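## Task

Find the foam blocks whose shelf-edge labels (on the edge directly beneath each block) read M47, M37 and M27, and move all three onto the desk. Each must end upright and standing on its own on the desk, not toppled, tilted or propped up by the robot.

## Robot and tools

ROBOT. A TidyBot++: a wheeled base (0.54 m long, 0.50 m wide, 0.38 m tall) on four driven casters, carrying one seven-joint arm with a two-finger gripper. The shoulder sits 0.12 m ahead of the base centre and 0.68 m above the floor. Cameras: base_camera (fixed on the base) and wrist_camera (looks along the hand). The arm begins folded, hand down, reaching up to 0.08 m beyond the base front.

FRAMES. Base frame: origin on the floor beneath the base centre, x forward, y left, z up. hand_pose is reported in it: the point between the finger pads, with its z axis along the fingers and its y axis the closing direction. Odometry frame is the base frame as it was when the scene began; heading grows to the left, range -3.142 to 3.142. base_tilt is in degrees, positive when leaning forward or right. Odometry and tilt carry a fixed bias near 1 degree plus noise; odometry also drifts a few cm and degrees over many moves, and wheel slip counts as travel.

execute_actions. Arguments: "actions", a list with zero or one action object, and optional "cameras" (list of "base_camera", "wrist_camera" or "all"; omitted/null/all gives both, [] gives none). An empty list just reports state and images. One action may hold:
- "base": exactly one key, an offset from where the base currently is, not a target. translate_m: metres along x, forward positive, -2 to 2. strafe_m: metres along y, left positive, -2 to 2. rotate_rad: radians, counter-clockwise from above positive, -6.3 to 6.3.
- "joints": absolute targets by name, radians except the gripper. joint_1_rad any value (positive turns the arm clockwise seen from above, opposite to rotate_rad); joint_2_rad -2.249 to 2.249 (shoulder); joint_3_rad any value; joint_4_rad -2.579 to 2.579 (elbow); joint_5_rad any value; joint_6_rad -2.099 to 2.099 (wrist); joint_7_rad any value (hand pointing down: positive turns it counter-clockwise from above; at 1.57 the fingers open to left and right). Unbounded joints take the short way, so turn more than half a revolution in several steps. gripper_pos 0 (open, about 85 mm gap, roughly 85 x (1 - value) mm) to 1 (closed, squeezing about 100 N per finger). Done tolerances: ±0.039 for joints 1-4, ±0.056 for 5-7, ±0.03 gripper.
- "speeds": caps for this action only: translate_m and strafe_m 0.05-0.5 m/s, rotate_rad 0.1-1.57 rad/s (defaults are the maxima).
All motions start together. A base move needing over 8.667 s at its cap is refused, and no action exceeds 15 s. Unknown keys or out-of-range values refuse the whole call. A joint or base left out may keep pushing toward its previous target.

ARM GEOMETRY. Links: upper arm 0.42 m, forearm 0.31 m, hand 0.31 m to the hand point. With joint_1_rad 0, joint_3_rad 3.14, joint_5_rad 0 the arm stays in the base's x-z plane; angles from vertical (forward positive) are upper = j2, forearm = j2 - j4, hand = j2 - j4 - j6. Reach ahead of the shoulder is the sum of length x sin(angle), height above it the sum of length x cos(angle). A downward hand can rise to about 0.94 m above the floor only near the base. Closed fingertips stick out about 20 mm beyond the hand point.

OTHER TOOLS. wait: "seconds" 0 to 10; commands nothing new, returns state and images. zoom_image: "camera" (base_camera or wrist_camera) and "region" [x0, y0, x1, y1] in pixels from the top-left of that camera's latest full image, at most 504 x 504. read_manual: optional "section", only "licences". finished_scene: "scene", the current scene number; final, and its result says whether the goal was met and gives the next task.

RESULTS. base_status and joint_status per motion: done; off_target (stopped short, may still push); contact_stop or time_out (target dropped, holding in place); not_followed (targets withheld, possibly retried later); limit_stop_at_motor_heat. "joint command not followed" with a "cause:" line means a self-collision check blocked the arm targets (the gripper still moves; nothing checks the arm against the base). A blocked base may claim done while far short. on_its_own lists uncommanded motion. motor_effort is percent of maximum, positive toward larger joint values, bracketed value the peak; readings carry bias and noise. Motor temperatures list one value per arm joint; MOTOR HOT appears from 60 °C, and at 75 °C an OVER-TEMPERATURE FAULT lets the arm sink. "ARM HIT" marks a hard hit on the base or arm. Torque faults (joints 1-4 at 104.5 N m, warn 56.7; joints 5-7 at 51.3, warn 29.4) freeze the arm and gripper for 10 s and skip the rest of the call; the base keeps going. A gripper at 1 reading done holds nothing; off_target shows the object's width.

ACCURACY. Friction leaves the hand a cm or two off, more when stretched out; correct by sending each joint its last command plus (wanted minus read). Held loads make the arm sag; while holding, never send a joint its current reading. Trust images over hand_pose.

CAUTIONS. Do not drive while the arm is caught on something high; sideways force on a raised hand can lift wheels, and backing off rights a lean. Avoid drops, slamming objects down, hard shoves and knocking items over; objects may also be nudged by outside pushes now and then. Release items upright and let go fully. The simulation continues while you compose replies, with the robot holding its last command.

Each tool is called after "Request:" as name([rows], argument=value, ...), one row to a line, values as JSON.

## Session

Request:
execute_actions(actions=[])

Scene clock: 0.00 s.
Motor temperatures (°C, as the motors report them): [34 31 29 28 34 43 45]
base_odometry: x=+0.000 y=+0.000 heading=+0.000 (m, m, rad; odometry frame)
base_tilt: forward=-0.1 right=+0.1 (deg)
base_status: not commanded
joint_positions: joint_1_rad=-0.002 joint_2_rad=-0.351 joint_3_rad=+3.169 joint_4_rad=-2.515 joint_5_rad=-0.024 joint_6_rad=-0.861 joint_7_rad=+1.534 gripper_pos=+0.000
joint_status: not commanded
motor_effort: joint_1_rad=+1 joint_2_rad=-3 joint_3_rad=+1 joint_4_rad=+17 joint_5_rad=-1 joint_6_rad=+2 joint_7_rad=+1 (%)
hand_pose: x=+0.2718 y=+0.0041 z=+0.5922 quat_wxyz=(-0.014, +0.997, -0.038, +0.058) (m; base frame)
pictures: base_camera, wrist_camera
Images, in order (width x height): base_camera 644x364, wrist_camera 644x476.

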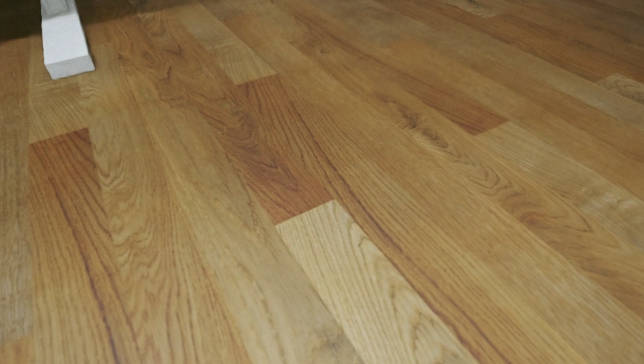

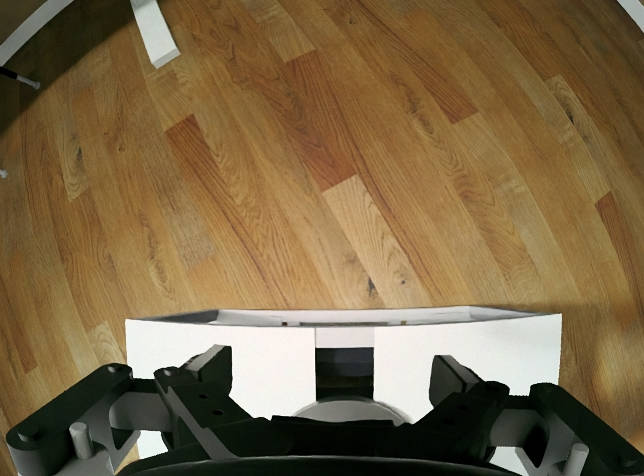

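Request:
execute_actions([
  {"joints":{"joint_6_rad":0.35}},
], cameras=["wrist_camera"])

Scene clock: 1.93 s.
Motor temperatures (°C, as the motors report them): [34 31 29 28 34 43 45]
base_odometry: x=+0.000 y=+0.000 heading=+0.000 (m, m, rad; odometry frame)
base_tilt: forward=-0.2 right=+0.2 (deg)
base_status: not commanded
joint_positions: joint_1_rad=-0.002 joint_2_rad=-0.351 joint_3_rad=+3.169 joint_4_rad=-2.515 joint_5_rad=-0.024 joint_6_rad=+0.354 joint_7_rad=+1.534 gripper_pos=+0.000
joint_status: all done
motor_effort: joint_1_rad=+0(0) joint_2_rad=-6(6) joint_3_rad=+1(1) joint_4_rad=+18(19) joint_5_rad=-1(1) joint_6_rad=+8(8) joint_7_rad=+1(1) (%)
hand_pose: x=+0.5377 y=-0.0125 z=+0.8275 quat_wxyz=(-0.011, +0.786, -0.038, +0.617) (m; base frame)
pictures: wrist_camera
Images, in order (width x height): wrist_camera 644x476.

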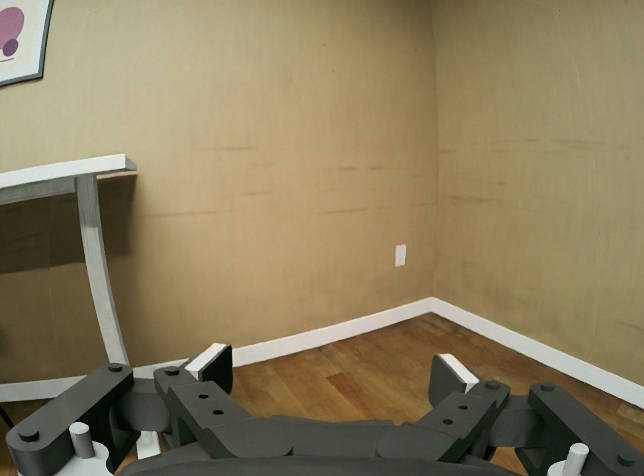

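Request:
execute_actions([
  {"base":{"rotate_rad":-1.5}},
])

Request:
execute_actions([
  {"base":{"rotate_rad":-1.4}},
])

Scene clock: 4.40 s.
Motor temperatures (°C, as the motors report them): [34 31 29 28 34 43 45]
base_odometry: x=+0.000 y=+0.000 heading=-1.499 (m, m, rad; odometry frame)
base_tilt: forward=-0.2 right=+0.1 (deg)
base_status: done
joint_positions: joint_1_rad=-0.002 joint_2_rad=-0.351 joint_3_rad=+3.169 joint_4_rad=-2.515 joint_5_rad=-0.024 joint_6_rad=+0.354 joint_7_rad=+1.534 gripper_pos=+0.000
joint_status: not commanded
motor_effort: joint_1_rad=+0(0) joint_2_rad=-6(6) joint_3_rad=+1(2) joint_4_rad=+19(20) joint_5_rad=-1(1) joint_6_rad=+8(8) joint_7_rad=+1(1) (%)
hand_pose: x=+0.5377 y=-0.0125 z=+0.8275 quat_wxyz=(-0.011, +0.786, -0.038, +0.617) (m; base frame)
pictures: base_camera, wrist_camera
Images, in order (width x height): base_camera 644x364, wrist_camera 644x476.

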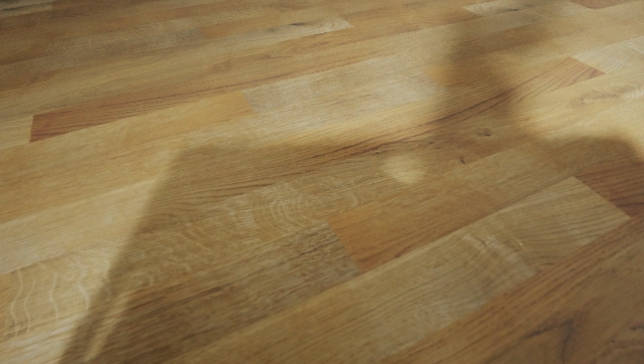

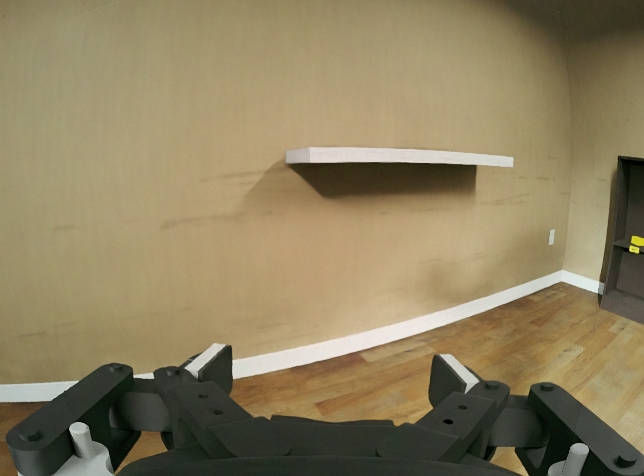

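Scene clock: 6.57 s.
Motor temperatures (°C, as the motors report them): [34 31 29 28 34 43 45]
base_odometry: x=+0.000 y=+0.000 heading=-2.898 (m, m, rad; odometry frame)
base_tilt: forward=-0.1 right=+0.3 (deg)
base_status: done
joint_positions: joint_1_rad=-0.002 joint_2_rad=-0.351 joint_3_rad=+3.169 joint_4_rad=-2.515 joint_5_rad=-0.024 joint_6_rad=+0.354 joint_7_rad=+1.534 gripper_pos=+0.000
joint_status: not commanded
motor_effort: joint_1_rad=+0(1) joint_2_rad=-6(7) joint_3_rad=+0(3) joint_4_rad=+19(20) joint_5_rad=-1(1) joint_6_rad=+8(7) joint_7_rad=+1(1) (%)
hand_pose: x=+0.5377 y=-0.0126 z=+0.8275 quat_wxyz=(-0.011, +0.786, -0.038, +0.617) (m; base frame)
pictures: base_camera, wrist_camera
Images, in order (width x height): base_camera 644x364, wrist_camera 644x476.

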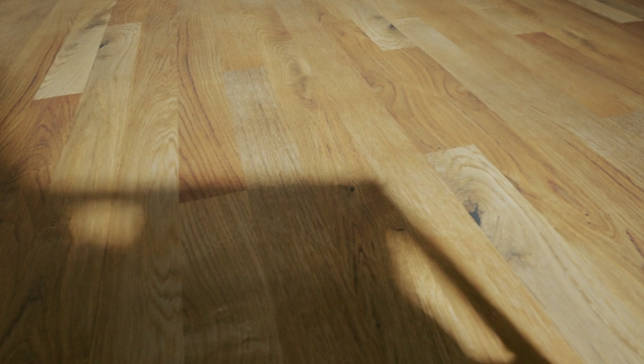

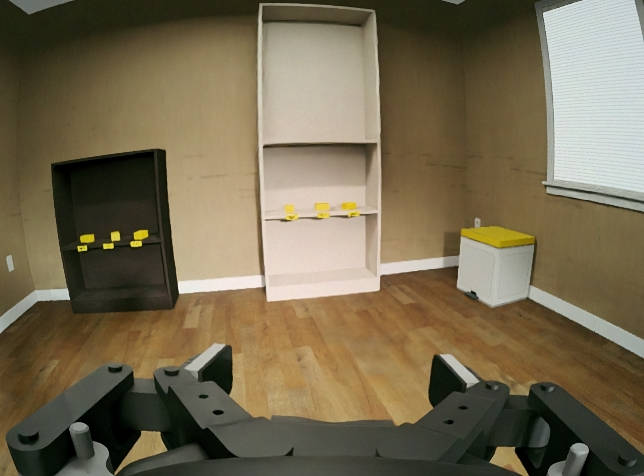

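Request:
zoom_image(camera="wrist_camera", region=[260,190,390,230])

Request:
zoom_image(camera="wrist_camera", region=[60,220,170,260])

Request:
execute_actions([
  {"base":{"rotate_rad":0.25}},
])

Request:
execute_actions([
  {"base":{"translate_m":0.8}},
])

Region (260, 190, 390, 230) of wrist_camera's 644x476 image, scaled by 3.877; it fills the top 155 rows of this view, and the rest is white.

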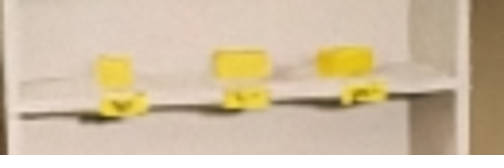

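Region (60, 220, 170, 260) of wrist_camera's 644x476 image, scaled by 4.582; it fills the top 183 rows of this view, and the rest is white.

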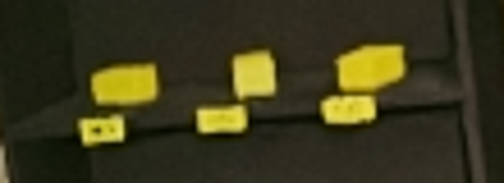

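Scene clock: 8.00 s.
Motor temperatures (°C, as the motors report them): [34 31 29 28 34 43 45]
base_odometry: x=+0.000 y=+0.000 heading=-2.650 (m, m, rad; odometry frame)
base_tilt: forward=-0.1 right=+0.2 (deg)
base_status: done
joint_positions: joint_1_rad=-0.002 joint_2_rad=-0.351 joint_3_rad=+3.169 joint_4_rad=-2.515 joint_5_rad=-0.024 joint_6_rad=+0.354 joint_7_rad=+1.534 gripper_pos=+0.000
joint_status: not commanded
motor_effort: joint_1_rad=+0(1) joint_2_rad=-6(6) joint_3_rad=+1(2) joint_4_rad=+19(19) joint_5_rad=-1(1) joint_6_rad=+7(8) joint_7_rad=+1(1) (%)
hand_pose: x=+0.5377 y=-0.0125 z=+0.8275 quat_wxyz=(-0.011, +0.786, -0.038, +0.617) (m; base frame)
pictures: base_camera, wrist_camera
Images, in order (width x height): base_camera 644x364, wrist_camera 644x476.

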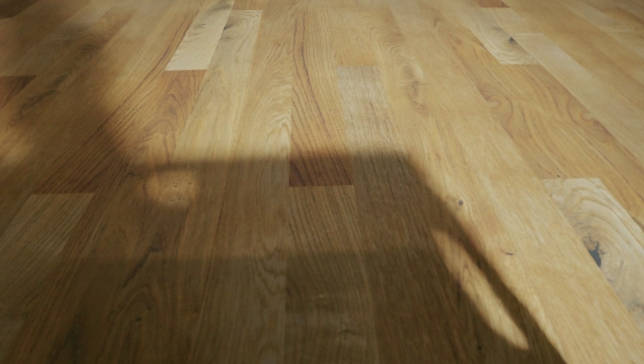

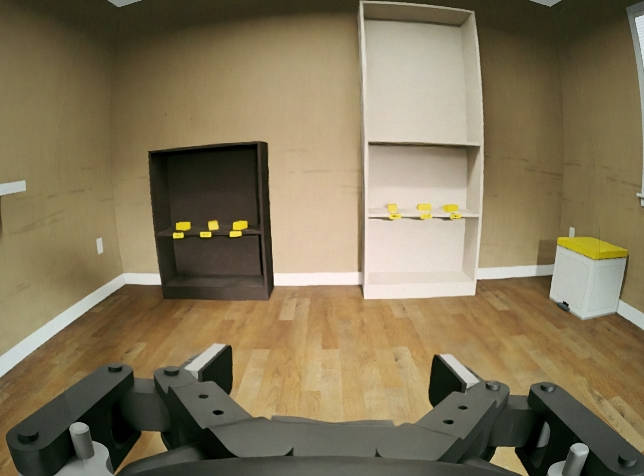

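Scene clock: 10.97 s.
Motor temperatures (°C, as the motors report them): [34 31 29 28 34 43 45]
base_odometry: x=-0.706 y=-0.377 heading=-2.651 (m, m, rad; odometry frame)
base_tilt: forward=-0.1 right=+0.2 (deg)
base_status: done
joint_positions: joint_1_rad=-0.002 joint_2_rad=-0.351 joint_3_rad=+3.169 joint_4_rad=-2.515 joint_5_rad=-0.024 joint_6_rad=+0.354 joint_7_rad=+1.534 gripper_pos=+0.000
joint_status: not commanded
motor_effort: joint_1_rad=+0(0) joint_2_rad=-6(7) joint_3_rad=+1(2) joint_4_rad=+19(20) joint_5_rad=-1(1) joint_6_rad=+8(8) joint_7_rad=+1(1) (%)
hand_pose: x=+0.5377 y=-0.0125 z=+0.8276 quat_wxyz=(-0.011, +0.786, -0.038, +0.617) (m; base frame)
pictures: base_camera, wrist_camera
Images, in order (width x height): base_camera 644x364, wrist_camera 644x476.

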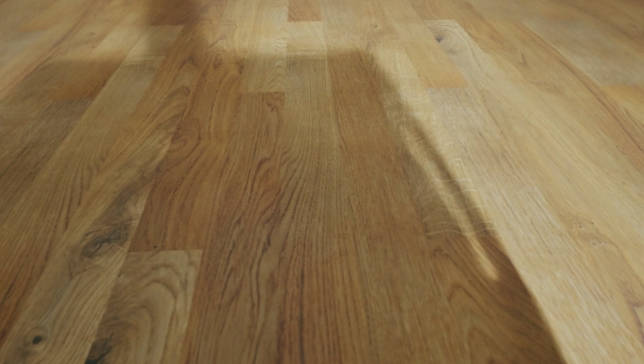

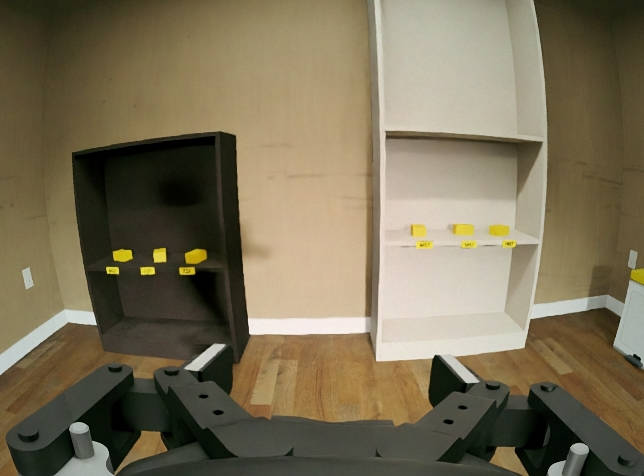

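Request:
zoom_image(camera="wrist_camera", region=[390,210,550,260])

Request:
zoom_image(camera="wrist_camera", region=[90,235,230,285])

Region (390, 210, 550, 260) of wrist_camera's 644x476 image, scaled by 3.150; it fills the top 158 rows of this view, and the rest is white.

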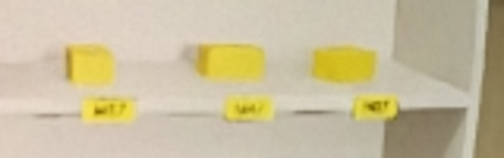

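Region (90, 235, 230, 285) of wrist_camera's 644x476 image, scaled by 3.600; it fills the top 180 rows of this view, and the rest is white.

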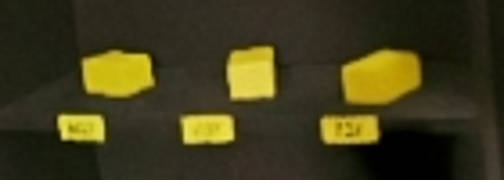

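Request:
execute_actions([
  {"base":{"strafe_m":-0.45},"joints":{"joint_1_rad":0,"joint_2_rad":0.4,"joint_3_rad":3.11,"joint_4_rad":-2.2,"joint_5_rad":0.02,"joint_6_rad":0.7,"joint_7_rad":1.6}},
], cameras=["wrist_camera"])

Request:
execute_actions([
  {"base":{"translate_m":0.5}},
])

Scene clock: 14.73 s.
Motor temperatures (°C, as the motors report them): [34 31 29 28 34 43 45]
base_odometry: x=-0.918 y=+0.020 heading=-2.651 (m, m, rad; odometry frame)
base_tilt: forward=-0.1 right=+0.2 (deg)
base_status: done
joint_positions: joint_1_rad=-0.001 joint_2_rad=+0.387 joint_3_rad=+3.128 joint_4_rad=-2.220 joint_5_rad=-0.004 joint_6_rad=+0.678 joint_7_rad=+1.574 gripper_pos=+0.000
joint_status: all done
motor_effort: joint_1_rad=+1(1) joint_2_rad=-27(28) joint_3_rad=+0(1) joint_4_rad=+13(19) joint_5_rad=-1(1) joint_6_rad=+7(8) joint_7_rad=+1(1) (%)
hand_pose: x=+0.7294 y=+0.0087 z=+0.6920 quat_wxyz=(-0.005, +0.822, +0.003, +0.570) (m; base frame)
pictures: wrist_camera
Images, in order (width x height): wrist_camera 644x476.

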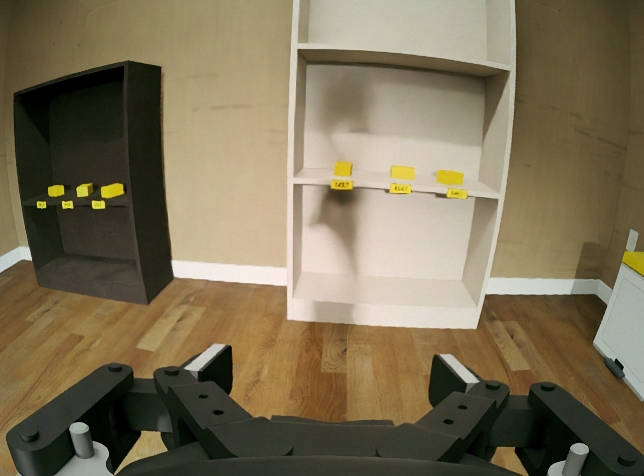

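Scene clock: 17.10 s.
Motor temperatures (°C, as the motors report them): [34 31 29 28 34 43 45]
base_odometry: x=-1.359 y=-0.215 heading=-2.651 (m, m, rad; odometry frame)
base_tilt: forward=-0.1 right=+0.3 (deg)
base_status: done
joint_positions: joint_1_rad=-0.001 joint_2_rad=+0.391 joint_3_rad=+3.127 joint_4_rad=-2.212 joint_5_rad=-0.003 joint_6_rad=+0.681 joint_7_rad=+1.574 gripper_pos=+0.000
joint_status: not commanded
motor_effort: joint_1_rad=+0(1) joint_2_rad=-27(30) joint_3_rad=+0(0) joint_4_rad=+14(16) joint_5_rad=-1(1) joint_6_rad=+7(8) joint_7_rad=+2(1) (%)
hand_pose: x=+0.7328 y=+0.0092 z=+0.6939 quat_wxyz=(-0.005, +0.820, +0.004, +0.573) (m; base frame)
pictures: base_camera, wrist_camera
Images, in order (width x height): base_camera 644x364, wrist_camera 644x476.

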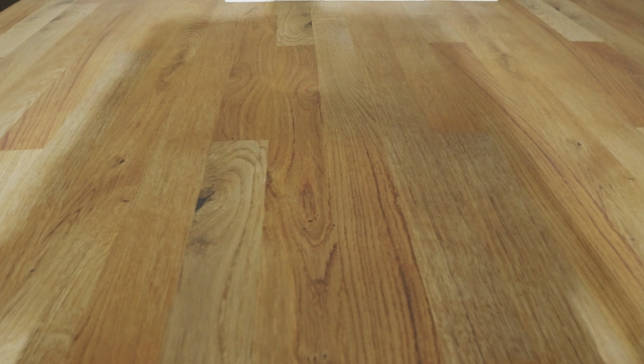

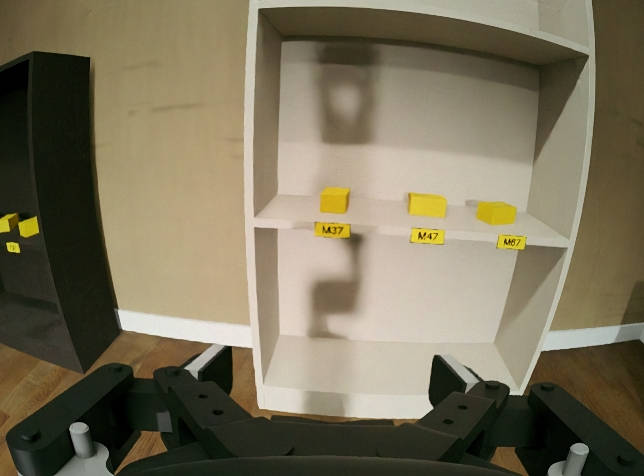

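Request:
execute_actions([
  {"base":{"translate_m":0.4}},
])

Scene clock: 19.83 s.
Motor temperatures (°C, as the motors report them): [34 32 29 28 34 43 45]
base_odometry: x=-1.713 y=-0.403 heading=-2.652 (m, m, rad; odometry frame)
base_tilt: forward=-0.1 right=+0.2 (deg)
base_status: done
joint_positions: joint_1_rad=-0.001 joint_2_rad=+0.393 joint_3_rad=+3.127 joint_4_rad=-2.209 joint_5_rad=-0.003 joint_6_rad=+0.681 joint_7_rad=+1.574 gripper_pos=+0.000
joint_status: not commanded
motor_effort: joint_1_rad=+1(1) joint_2_rad=-27(30) joint_3_rad=+0(1) joint_4_rad=+13(15) joint_5_rad=-1(1) joint_6_rad=+7(8) joint_7_rad=+1(1) (%)
hand_pose: x=+0.7340 y=+0.0095 z=+0.6940 quat_wxyz=(-0.005, +0.819, +0.004, +0.573) (m; base frame)
pictures: base_camera, wrist_camera
Images, in order (width x height): base_camera 644x364, wrist_camera 644x476.

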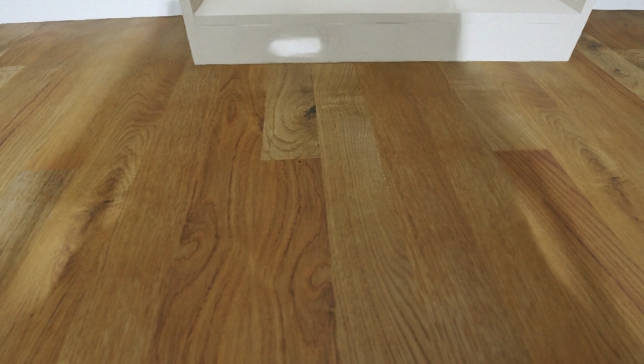

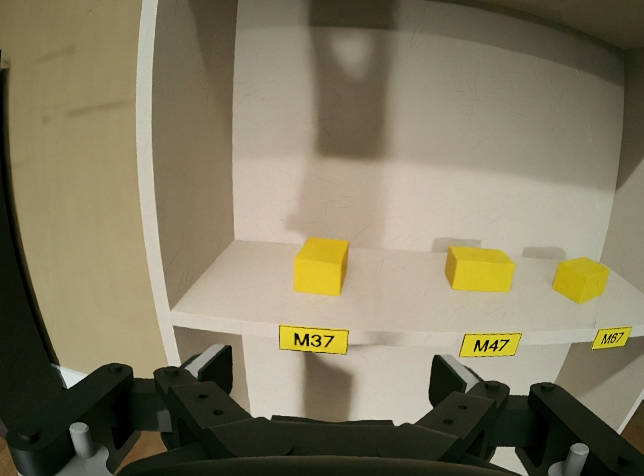

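Request:
execute_actions([
  {"base":{"strafe_m":0.035},"joints":{"joint_2_rad":0.4,"joint_4_rad":-1.94,"joint_6_rad":0.15}},
], cameras=["wrist_camera"])

Request:
execute_actions([
  {"base":{"translate_m":0.24}},
], cameras=["wrist_camera"])

Scene clock: 22.80 s.
Motor temperatures (°C, as the motors report them): [34 32 29 28 34 43 45]
base_odometry: x=-1.696 y=-0.435 heading=-2.652 (m, m, rad; odometry frame)
base_tilt: forward=-0.1 right=+0.2 (deg)
base_status: done
joint_positions: joint_1_rad=-0.004 joint_2_rad=+0.393 joint_3_rad=+3.119 joint_4_rad=-1.958 joint_5_rad=-0.002 joint_6_rad=+0.167 joint_7_rad=+1.574 gripper_pos=+0.000
joint_status: all done
motor_effort: joint_1_rad=+0(2) joint_2_rad=-30(29) joint_3_rad=+0(2) joint_4_rad=+16(16) joint_5_rad=-1(0) joint_6_rad=+7(8) joint_7_rad=+1(1) (%)
hand_pose: x=+0.7576 y=+0.0172 z=+0.6700 quat_wxyz=(-0.009, +0.888, +0.010, +0.460) (m; base frame)
pictures: wrist_camera
Images, in order (width x height): wrist_camera 644x476.

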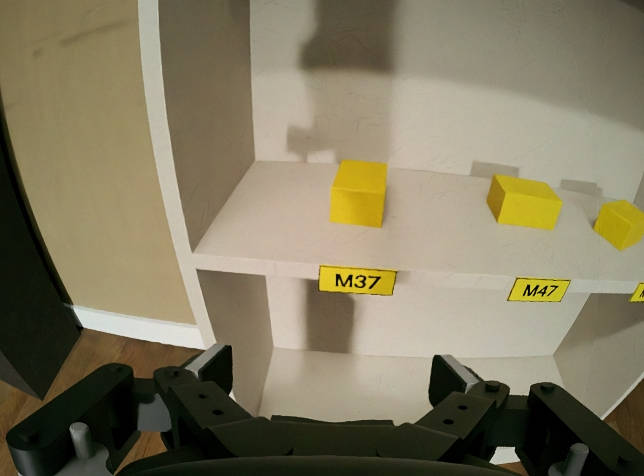

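Scene clock: 24.53 s.
Motor temperatures (°C, as the motors report them): [34 32 29 28 34 43 45]
base_odometry: x=-1.908 y=-0.548 heading=-2.651 (m, m, rad; odometry frame)
base_tilt: forward=-0.1 right=+0.2 (deg)
base_status: done
joint_positions: joint_1_rad=-0.004 joint_2_rad=+0.395 joint_3_rad=+3.119 joint_4_rad=-1.952 joint_5_rad=-0.002 joint_6_rad=+0.166 joint_7_rad=+1.574 gripper_pos=+0.000
joint_status: not commanded
motor_effort: joint_1_rad=+1(0) joint_2_rad=-30(33) joint_3_rad=+0(1) joint_4_rad=+17(19) joint_5_rad=-1(1) joint_6_rad=+6(7) joint_7_rad=+1(1) (%)
hand_pose: x=+0.7598 y=+0.0173 z=+0.6714 quat_wxyz=(-0.009, +0.887, +0.010, +0.462) (m; base frame)
pictures: wrist_camera
Images, in order (width x height): wrist_camera 644x476.

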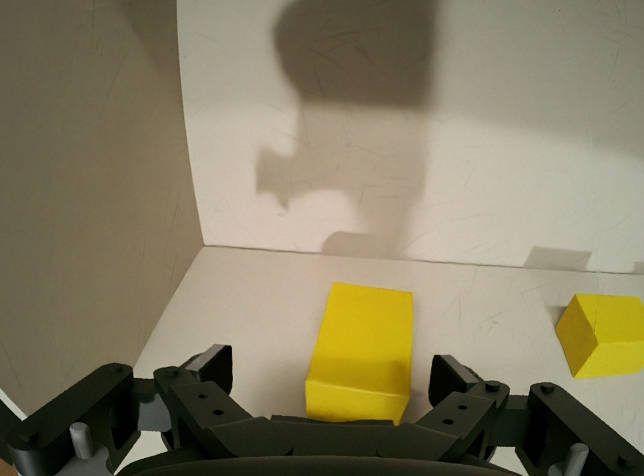

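Request:
execute_actions([
  {"base":{"translate_m":0.04},"joints":{"joint_2_rad":0.5,"joint_3_rad":3.16,"joint_4_rad":-1.96,"joint_6_rad":0.26}},
], cameras=["wrist_camera"])

Scene clock: 25.93 s.
Motor temperatures (°C, as the motors report them): [34 32 29 28 34 43 45]
base_odometry: x=-1.943 y=-0.567 heading=-2.651 (m, m, rad; odometry frame)
base_tilt: forward=-0.1 right=+0.3 (deg)
base_status: done
joint_positions: joint_1_rad=-0.004 joint_2_rad=+0.499 joint_3_rad=+3.147 joint_4_rad=-1.953 joint_5_rad=-0.002 joint_6_rad=+0.241 joint_7_rad=+1.574 gripper_pos=+0.000
joint_status: all done
motor_effort: joint_1_rad=+0(2) joint_2_rad=-31(35) joint_3_rad=+0(2) joint_4_rad=+15(17) joint_5_rad=-1(1) joint_6_rad=+6(7) joint_7_rad=+1(1) (%)
hand_pose: x=+0.7700 y=+0.0003 z=+0.6225 quat_wxyz=(+0.002, +0.894, +0.001, +0.448) (m; base frame)
pictures: wrist_camera
Images, in order (width x height): wrist_camera 644x476.

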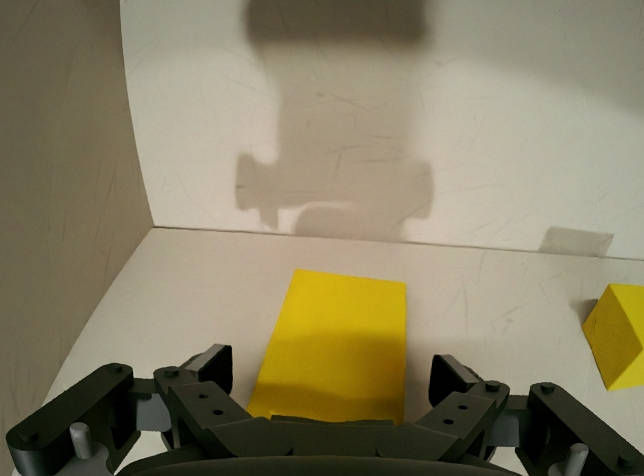

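Request:
execute_actions([
  {"base":{"translate_m":0.02},"joints":{"joint_2_rad":0.59,"joint_4_rad":-1.96,"joint_6_rad":0.36}},
], cameras=["wrist_camera"])

Request:
execute_actions([
  {"joints":{"gripper_pos":1}},
], cameras=["wrist_camera"])

Scene clock: 27.33 s.
Motor temperatures (°C, as the motors report them): [34 32 29 28 34 43 45]
base_odometry: x=-1.961 y=-0.576 heading=-2.650 (m, m, rad; odometry frame)
base_tilt: forward=-0.1 right=+0.2 (deg)
base_status: done
joint_positions: joint_1_rad=-0.004 joint_2_rad=+0.566 joint_3_rad=+3.148 joint_4_rad=-1.953 joint_5_rad=-0.002 joint_6_rad=+0.354 joint_7_rad=+1.574 gripper_pos=+0.000
joint_status: all done
motor_effort: joint_1_rad=+2(3) joint_2_rad=-29(35) joint_3_rad=+1(5) joint_4_rad=+12(15) joint_5_rad=-1(1) joint_6_rad=+5(6) joint_7_rad=+1(2) (%)
hand_pose: x=+0.7860 y=+0.0001 z=+0.6074 quat_wxyz=(+0.002, +0.883, +0.001, +0.469) (m; base frame)
pictures: wrist_camera
Images, in order (width x height): wrist_camera 644x476.

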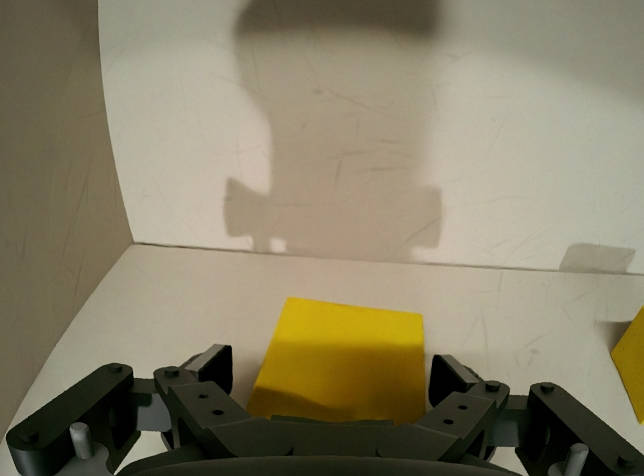

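Scene clock: 28.43 s.
Motor temperatures (°C, as the motors report them): [34 32 29 28 34 43 45]
base_odometry: x=-1.961 y=-0.576 heading=-2.650 (m, m, rad; odometry frame)
base_tilt: forward=-0.1 right=+0.3 (deg)
base_status: not commanded
joint_positions: joint_1_rad=-0.003 joint_2_rad=+0.560 joint_3_rad=+3.151 joint_4_rad=-1.952 joint_5_rad=-0.001 joint_6_rad=+0.361 joint_7_rad=+1.575 gripper_pos=+0.369
joint_status: gripper_pos off_target (ended at +0.369, target +1.000)
motor_effort: joint_1_rad=+1(3) joint_2_rad=-26(30) joint_3_rad=+0(3) joint_4_rad=+13(12) joint_5_rad=-1(0) joint_6_rad=+5(5) joint_7_rad=+1(1) (%)
hand_pose: x=+0.7878 y=-0.0022 z=+0.6130 quat_wxyz=(+0.004, +0.880, +0.001, +0.475) (m; base frame)
pictures: wrist_camera
Images, in order (width x height): wrist_camera 644x476.

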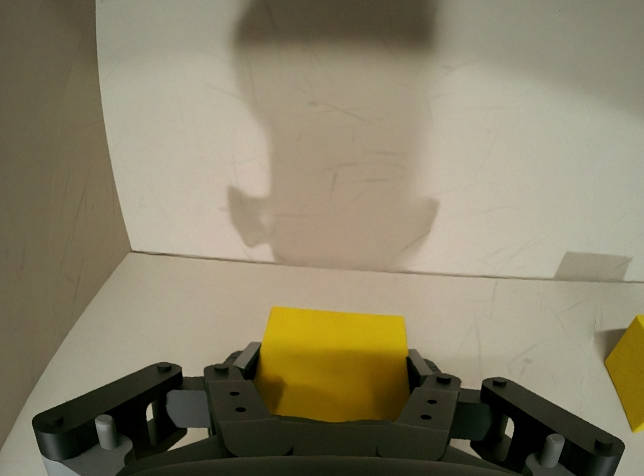

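Request:
execute_actions([
  {"joints":{"joint_2_rad":0.45}},
], cameras=[])

Request:
execute_actions([
  {"base":{"translate_m":-0.9}},
], cameras=[])

Request:
execute_actions([
  {"base":{"rotate_rad":3.14},"joints":{"joint_2_rad":0.1,"joint_4_rad":-1.8,"joint_6_rad":-0.1}},
])

Scene clock: 30.30 s.
Motor temperatures (°C, as the motors report them): [34 32 29 28 34 43 45]
base_odometry: x=-1.961 y=-0.576 heading=-2.650 (m, m, rad; odometry frame)
base_tilt: forward=-0.1 right=+0.3 (deg)
base_status: not commanded
joint_positions: joint_1_rad=-0.003 joint_2_rad=+0.460 joint_3_rad=+3.151 joint_4_rad=-1.953 joint_5_rad=-0.001 joint_6_rad=+0.361 joint_7_rad=+1.575 gripper_pos=+0.369
joint_status: all done
motor_effort: joint_1_rad=+1(1) joint_2_rad=-33(37) joint_3_rad=+0(0) joint_4_rad=+16(17) joint_5_rad=-1(1) joint_6_rad=+7(8) joint_7_rad=+1(1) (%)
hand_pose: x=+0.7912 y=-0.0022 z=+0.6801 quat_wxyz=(+0.004, +0.855, +0.000, +0.518) (m; base frame)
pictures: none
No camera images: the call's "cameras" was empty. Leave "cameras" out to get every camera's image.

Scene clock: 33.60 s.
Motor temperatures (°C, as the motors report them): [34 32 29 28 34 43 45]
base_odometry: x=-1.167 y=-0.152 heading=-2.650 (m, m, rad; odometry frame)
base_tilt: forward=-0.1 right=+0.2 (deg)
base_status: done
joint_positions: joint_1_rad=-0.003 joint_2_rad=+0.459 joint_3_rad=+3.152 joint_4_rad=-1.954 joint_5_rad=-0.001 joint_6_rad=+0.361 joint_7_rad=+1.575 gripper_pos=+0.369
joint_status: not commanded
motor_effort: joint_1_rad=+0(3) joint_2_rad=-33(34) joint_3_rad=+0(3) joint_4_rad=+17(17) joint_5_rad=-1(1) joint_6_rad=+8(8) joint_7_rad=+1(1) (%)
hand_pose: x=+0.7909 y=-0.0027 z=+0.6805 quat_wxyz=(+0.004, +0.855, +0.000, +0.518) (m; base frame)
pictures: none
No camera images: the call's "cameras" was empty. Leave "cameras" out to get every camera's image.

Scene clock: 36.97 s.
Motor temperatures (°C, as the motors report them): [34 32 29 28 34 43 45]
base_odometry: x=-1.167 y=-0.152 heading=+0.489 (m, m, rad; odometry frame)
base_tilt: forward=-0.2 right=+0.3 (deg)
base_status: done
joint_positions: joint_1_rad=-0.002 joint_2_rad=+0.119 joint_3_rad=+3.158 joint_4_rad=-1.808 joint_5_rad=-0.001 joint_6_rad=-0.080 joint_7_rad=+1.575 gripper_pos=+0.369
joint_status: all done
motor_effort: joint_1_rad=+0(3) joint_2_rad=-24(34) joint_3_rad=+1(3) joint_4_rad=+21(22) joint_5_rad=-1(1) joint_6_rad=+7(7) joint_7_rad=+1(1) (%)
hand_pose: x=+0.7458 y=-0.0070 z=+0.8582 quat_wxyz=(+0.005, +0.843, -0.004, +0.537) (m; base frame)
pictures: base_camera, wrist_camera
Images, in order (width x height): base_camera 644x364, wrist_camera 644x476.

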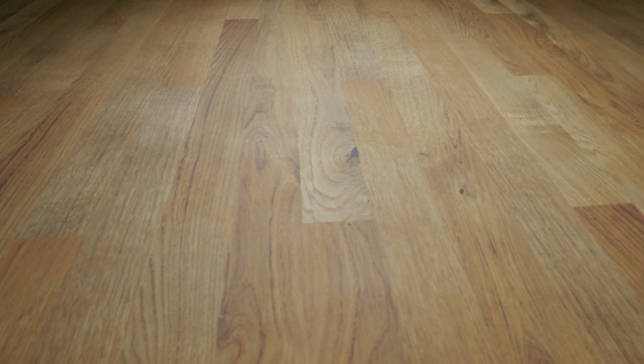

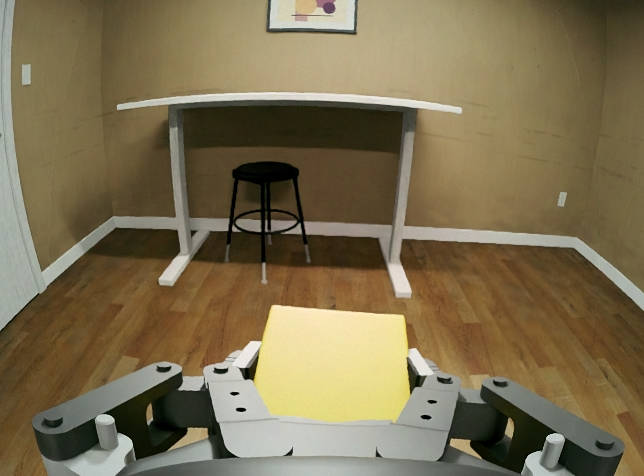

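Request:
execute_actions([
  {"base":{"translate_m":1.0},"joints":{"joint_2_rad":0.2,"joint_4_rad":-0.95,"joint_6_rad":-0.85}},
])

Scene clock: 40.70 s.
Motor temperatures (°C, as the motors report them): [34 32 29 28 34 43 45]
base_odometry: x=-0.285 y=+0.319 heading=+0.490 (m, m, rad; odometry frame)
base_tilt: forward=-0.2 right=+0.2 (deg)
base_status: done
joint_positions: joint_1_rad=-0.002 joint_2_rad=+0.197 joint_3_rad=+3.158 joint_4_rad=-0.969 joint_5_rad=-0.001 joint_6_rad=-0.833 joint_7_rad=+1.575 gripper_pos=+0.369
joint_status: all done
motor_effort: joint_1_rad=+0(0) joint_2_rad=-28(30) joint_3_rad=+0(0) joint_4_rad=+21(23) joint_5_rad=-1(1) joint_6_rad=+7(8) joint_7_rad=+1(1) (%)
hand_pose: x=+0.7736 y=-0.0062 z=+1.0893 quat_wxyz=(+0.006, +0.841, -0.003, +0.541) (m; base frame)
pictures: base_camera, wrist_camera
Images, in order (width x height): base_camera 644x364, wrist_camera 644x476.

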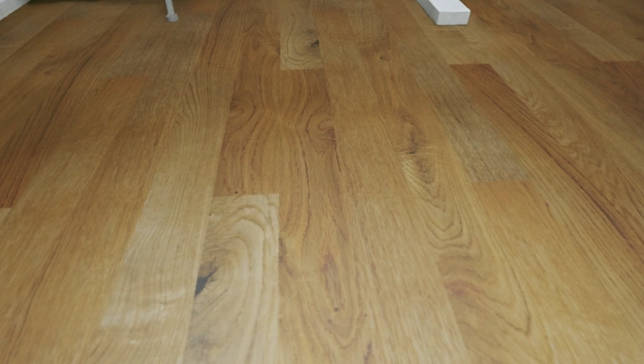

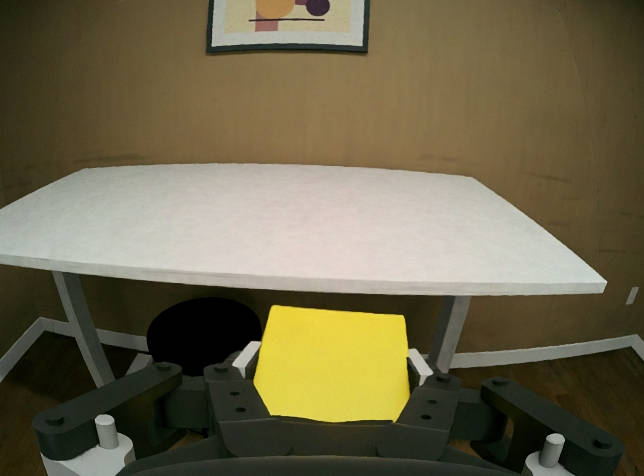

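Request:
execute_actions([
  {"base":{"translate_m":0.5}},
])

Request:
execute_actions([
  {"joints":{"joint_2_rad":0.25,"joint_6_rad":-0.93}},
], cameras=["wrist_camera"])

Scene clock: 44.10 s.
Motor temperatures (°C, as the motors report them): [34 32 29 28 34 43 45]
base_odometry: x=+0.156 y=+0.555 heading=+0.491 (m, m, rad; odometry frame)
base_tilt: forward=-0.2 right=+0.2 (deg)
base_status: done
joint_positions: joint_1_rad=-0.002 joint_2_rad=+0.206 joint_3_rad=+3.158 joint_4_rad=-0.967 joint_5_rad=-0.001 joint_6_rad=-0.836 joint_7_rad=+1.575 gripper_pos=+0.369
joint_status: not commanded
motor_effort: joint_1_rad=+0(1) joint_2_rad=-29(32) joint_3_rad=+0(1) joint_4_rad=+21(21) joint_5_rad=-1(2) joint_6_rad=+8(8) joint_7_rad=+1(1) (%)
hand_pose: x=+0.7769 y=-0.0062 z=+1.0835 quat_wxyz=(+0.006, +0.844, -0.003, +0.537) (m; base frame)
pictures: base_camera, wrist_camera
Images, in order (width x height): base_camera 644x364, wrist_camera 644x476.

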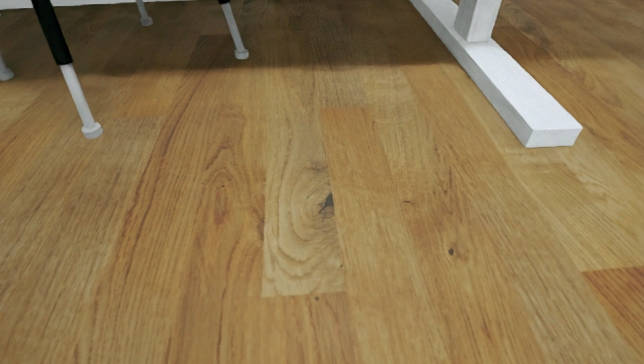

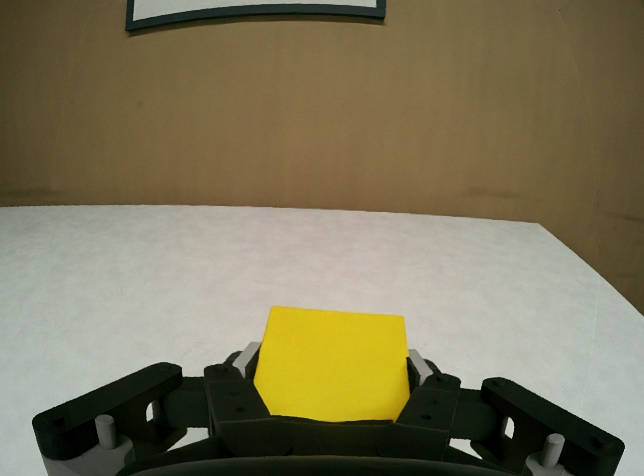

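Scene clock: 44.97 s.
Motor temperatures (°C, as the motors report them): [34 32 29 28 34 43 45]
base_odometry: x=+0.156 y=+0.555 heading=+0.491 (m, m, rad; odometry frame)
base_tilt: forward=-0.1 right=+0.2 (deg)
base_status: not commanded
joint_positions: joint_1_rad=-0.002 joint_2_rad=+0.242 joint_3_rad=+3.158 joint_4_rad=-0.965 joint_5_rad=-0.001 joint_6_rad=-0.917 joint_7_rad=+1.575 gripper_pos=+0.369
joint_status: all done
motor_effort: joint_1_rad=+1(0) joint_2_rad=-28(31) joint_3_rad=+1(0) joint_4_rad=+21(21) joint_5_rad=-1(1) joint_6_rad=+7(8) joint_7_rad=+1(1) (%)
hand_pose: x=+0.7786 y=-0.0060 z=+1.0389 quat_wxyz=(+0.006, +0.873, -0.003, +0.487) (m; base frame)
pictures: wrist_camera
Images, in order (width x height): wrist_camera 644x476.

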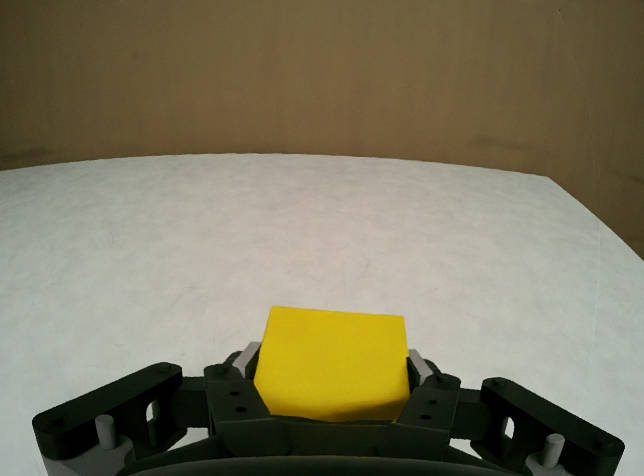

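Request:
execute_actions([
  {"joints":{"joint_2_rad":0.32,"joint_6_rad":-0.87}},
], cameras=[])

Request:
execute_actions([
  {"joints":{"joint_2_rad":0.36}},
], cameras=["wrist_camera"])

Scene clock: 46.23 s.
Motor temperatures (°C, as the motors report them): [34 32 29 28 34 43 45]
base_odometry: x=+0.156 y=+0.555 heading=+0.491 (m, m, rad; odometry frame)
base_tilt: forward=-0.1 right=+0.2 (deg)
base_status: not commanded
joint_positions: joint_1_rad=-0.002 joint_2_rad=+0.317 joint_3_rad=+3.158 joint_4_rad=-0.964 joint_5_rad=-0.001 joint_6_rad=-0.893 joint_7_rad=+1.575 gripper_pos=+0.369
joint_status: all done
motor_effort: joint_1_rad=+1(1) joint_2_rad=-32(35) joint_3_rad=+1(0) joint_4_rad=+21(22) joint_5_rad=-1(1) joint_6_rad=+7(7) joint_7_rad=+1(1) (%)
hand_pose: x=+0.8079 y=-0.0060 z=+0.9952 quat_wxyz=(+0.006, +0.885, -0.003, +0.466) (m; base frame)
pictures: none
No camera images: the call's "cameras" was empty. Leave "cameras" out to get every camera's image.

Scene clock: 47.07 s.
Motor temperatures (°C, as the motors report them): [34 32 29 28 34 43 45]
base_odometry: x=+0.156 y=+0.555 heading=+0.491 (m, m, rad; odometry frame)
base_tilt: forward=-0.2 right=+0.2 (deg)
base_status: not commanded
joint_positions: joint_1_rad=-0.002 joint_2_rad=+0.337 joint_3_rad=+3.158 joint_4_rad=-0.962 joint_5_rad=-0.001 joint_6_rad=-0.887 joint_7_rad=+1.575 gripper_pos=+0.369
joint_status: all done
motor_effort: joint_1_rad=+0(0) joint_2_rad=-29(34) joint_3_rad=+1(0) joint_4_rad=+19(21) joint_5_rad=-1(1) joint_6_rad=+6(7) joint_7_rad=+1(1) (%)
hand_pose: x=+0.8152 y=-0.0060 z=+0.9839 quat_wxyz=(+0.006, +0.888, -0.003, +0.460) (m; base frame)
pictures: wrist_camera
Images, in order (width x height): wrist_camera 644x476.

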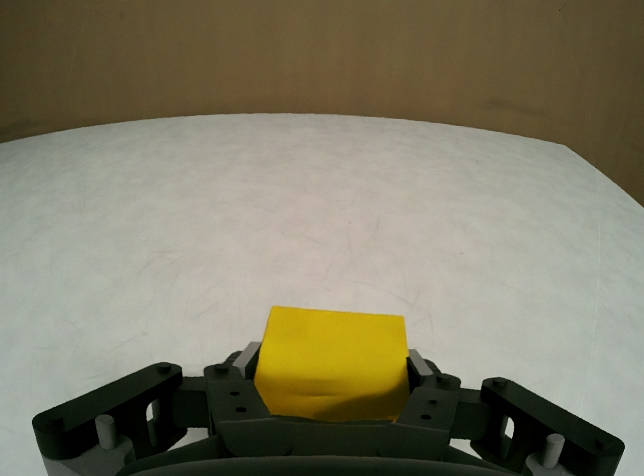

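Request:
execute_actions([
  {"joints":{"gripper_pos":0}},
], cameras=[])

Request:
execute_actions([
  {"joints":{"joint_2_rad":0.18}},
], cameras=[])

Request:
execute_actions([
  {"base":{"translate_m":-1.7}},
], cameras=["wrist_camera"])

Request:
execute_actions([
  {"base":{"rotate_rad":-3.14},"joints":{"joint_2_rad":0.4,"joint_3_rad":3.13,"joint_4_rad":-1.96,"joint_6_rad":0.2}},
], cameras=[])

Request:
execute_actions([
  {"base":{"strafe_m":-0.19}},
])

Scene clock: 48.73 s.
Motor temperatures (°C, as the motors report them): [34 32 29 28 34 43 45]
base_odometry: x=+0.156 y=+0.555 heading=+0.491 (m, m, rad; odometry frame)
base_tilt: forward=-0.1 right=+0.2 (deg)
base_status: not commanded
joint_positions: joint_1_rad=-0.002 joint_2_rad=+0.344 joint_3_rad=+3.158 joint_4_rad=-0.961 joint_5_rad=-0.001 joint_6_rad=-0.887 joint_7_rad=+1.575 gripper_pos=+0.000
joint_status: all done
motor_effort: joint_1_rad=+0(1) joint_2_rad=-32(33) joint_3_rad=+0(1) joint_4_rad=+20(21) joint_5_rad=-1(1) joint_6_rad=+6(7) joint_7_rad=+1(1) (%)
hand_pose: x=+0.8173 y=-0.0060 z=+0.9796 quat_wxyz=(+0.006, +0.889, -0.003, +0.457) (m; base frame)
pictures: none
No camera images: the call's "cameras" was empty. Leave "cameras" out to get every camera's image.

Scene clock: 50.13 s.
Motor temperatures (°C, as the motors report them): [34 32 29 29 34 43 45]
base_odometry: x=+0.156 y=+0.555 heading=+0.491 (m, m, rad; odometry frame)
base_tilt: forward=-0.1 right=+0.3 (deg)
base_status: not commanded
joint_positions: joint_1_rad=-0.002 joint_2_rad=+0.175 joint_3_rad=+3.158 joint_4_rad=-0.956 joint_5_rad=-0.001 joint_6_rad=-0.887 joint_7_rad=+1.575 gripper_pos=+0.000
joint_status: all done
motor_effort: joint_1_rad=+0(0) joint_2_rad=-26(36) joint_3_rad=+1(0) joint_4_rad=+20(22) joint_5_rad=-1(1) joint_6_rad=+7(7) joint_7_rad=+1(1) (%)
hand_pose: x=+0.7575 y=-0.0061 z=+1.0950 quat_wxyz=(+0.006, +0.847, -0.003, +0.532) (m; base frame)
pictures: none
No camera images: the call's "cameras" was empty. Leave "cameras" out to get every camera's image.

Scene clock: 55.03 s.
Motor temperatures (°C, as the motors report them): [34 32 29 29 34 43 45]
base_odometry: x=-1.343 y=-0.248 heading=+0.492 (m, m, rad; odometry frame)
base_tilt: forward=-0.1 right=+0.2 (deg)
base_status: done
joint_positions: joint_1_rad=-0.002 joint_2_rad=+0.180 joint_3_rad=+3.158 joint_4_rad=-0.956 joint_5_rad=+0.000 joint_6_rad=-0.886 joint_7_rad=+1.575 gripper_pos=+0.000
joint_status: not commanded
motor_effort: joint_1_rad=+0(2) joint_2_rad=-25(30) joint_3_rad=+0(1) joint_4_rad=+20(21) joint_5_rad=-1(2) joint_6_rad=+7(8) joint_7_rad=+1(1) (%)
hand_pose: x=+0.7598 y=-0.0064 z=+1.0922 quat_wxyz=(+0.006, +0.847, -0.003, +0.531) (m; base frame)
pictures: wrist_camera
Images, in order (width x height): wrist_camera 644x476.

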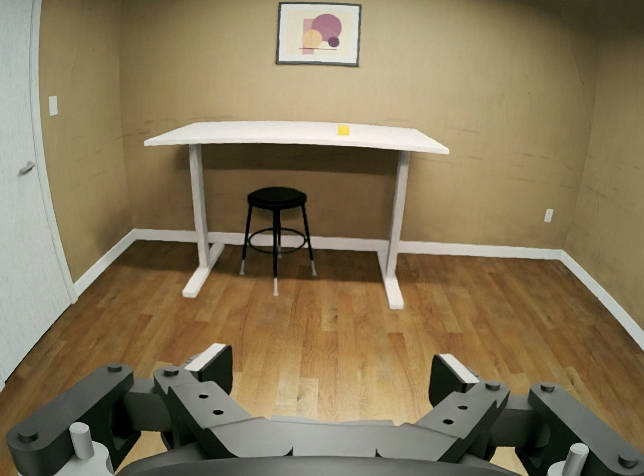

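Scene clock: 58.53 s.
Motor temperatures (°C, as the motors report them): [34 32 29 29 34 43 45]
base_odometry: x=-1.343 y=-0.248 heading=-2.648 (m, m, rad; odometry frame)
base_tilt: forward=-0.1 right=+0.3 (deg)
base_status: done
joint_positions: joint_1_rad=+0.005 joint_2_rad=+0.388 joint_3_rad=+3.143 joint_4_rad=-1.939 joint_5_rad=+0.000 joint_6_rad=+0.184 joint_7_rad=+1.575 gripper_pos=+0.000
joint_status: all done
motor_effort: joint_1_rad=+0(4) joint_2_rad=-30(37) joint_3_rad=+0(2) joint_4_rad=+16(21) joint_5_rad=-1(0) joint_6_rad=+6(8) joint_7_rad=+1(1) (%)
hand_pose: x=+0.7686 y=-0.0028 z=+0.6871 quat_wxyz=(+0.003, +0.878, -0.001, +0.479) (m; base frame)
pictures: none
No camera images: the call's "cameras" was empty. Leave "cameras" out to get every camera's image.

Scene clock: 60.13 s.
Motor temperatures (°C, as the motors report them): [34 32 29 29 34 43 45]
base_odometry: x=-1.433 y=-0.080 heading=-2.649 (m, m, rad; odometry frame)
base_tilt: forward=-0.1 right=+0.2 (deg)
base_status: done
joint_positions: joint_1_rad=+0.006 joint_2_rad=+0.388 joint_3_rad=+3.139 joint_4_rad=-1.939 joint_5_rad=+0.000 joint_6_rad=+0.184 joint_7_rad=+1.575 gripper_pos=+0.000
joint_status: not commanded
motor_effort: joint_1_rad=+0(3) joint_2_rad=-30(31) joint_3_rad=+0(2) joint_4_rad=+17(17) joint_5_rad=-1(1) joint_6_rad=+6(7) joint_7_rad=+1(1) (%)
hand_pose: x=+0.7684 y=-0.0007 z=+0.6870 quat_wxyz=(+0.001, +0.878, +0.000, +0.479) (m; base frame)
pictures: base_camera, wrist_camera
Images, in order (width x height): base_camera 644x364, wrist_camera 644x476.

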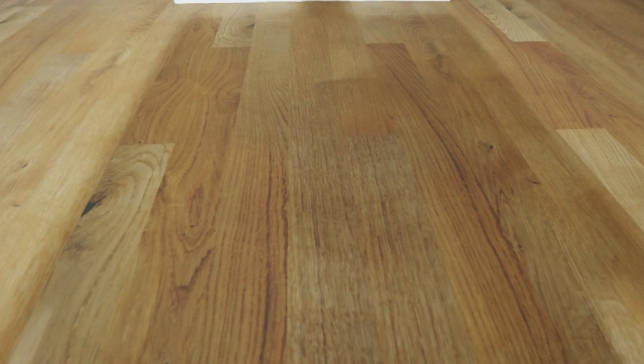

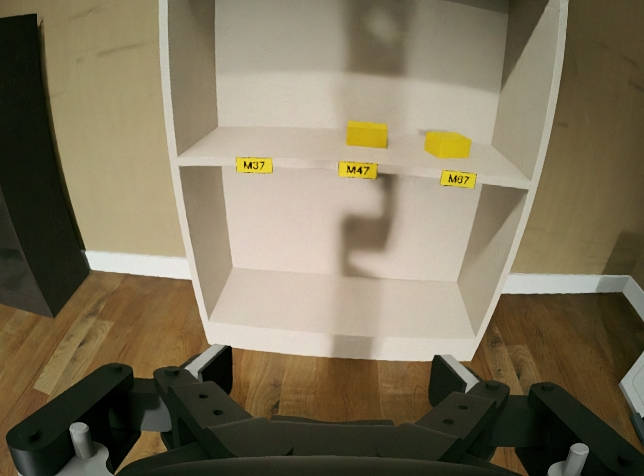

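Request:
execute_actions([
  {"base":{"translate_m":0.6}},
], cameras=["wrist_camera"])

Scene clock: 64.87 s.
Motor temperatures (°C, as the motors report them): [34 33 29 29 34 43 45]
base_odometry: x=-1.962 y=-0.364 heading=-2.649 (m, m, rad; odometry frame)
base_tilt: forward=-0.1 right=+0.3 (deg)
base_status: done
joint_positions: joint_1_rad=+0.006 joint_2_rad=+0.388 joint_3_rad=+3.139 joint_4_rad=-1.946 joint_5_rad=+0.000 joint_6_rad=+0.184 joint_7_rad=+1.575 gripper_pos=+0.000
joint_status: not commanded
motor_effort: joint_1_rad=+1(1) joint_2_rad=-29(32) joint_3_rad=+0(2) joint_4_rad=+16(18) joint_5_rad=-1(1) joint_6_rad=+6(7) joint_7_rad=+1(1) (%)
hand_pose: x=+0.7661 y=-0.0006 z=+0.6837 quat_wxyz=(+0.001, +0.880, +0.000, +0.476) (m; base frame)
pictures: wrist_camera
Images, in order (width x height): wrist_camera 644x476.

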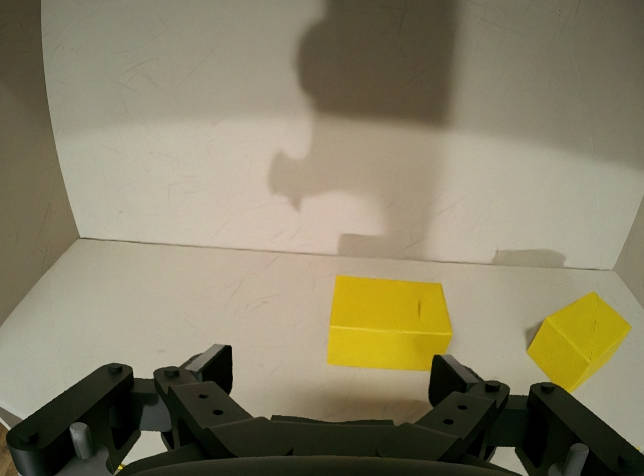

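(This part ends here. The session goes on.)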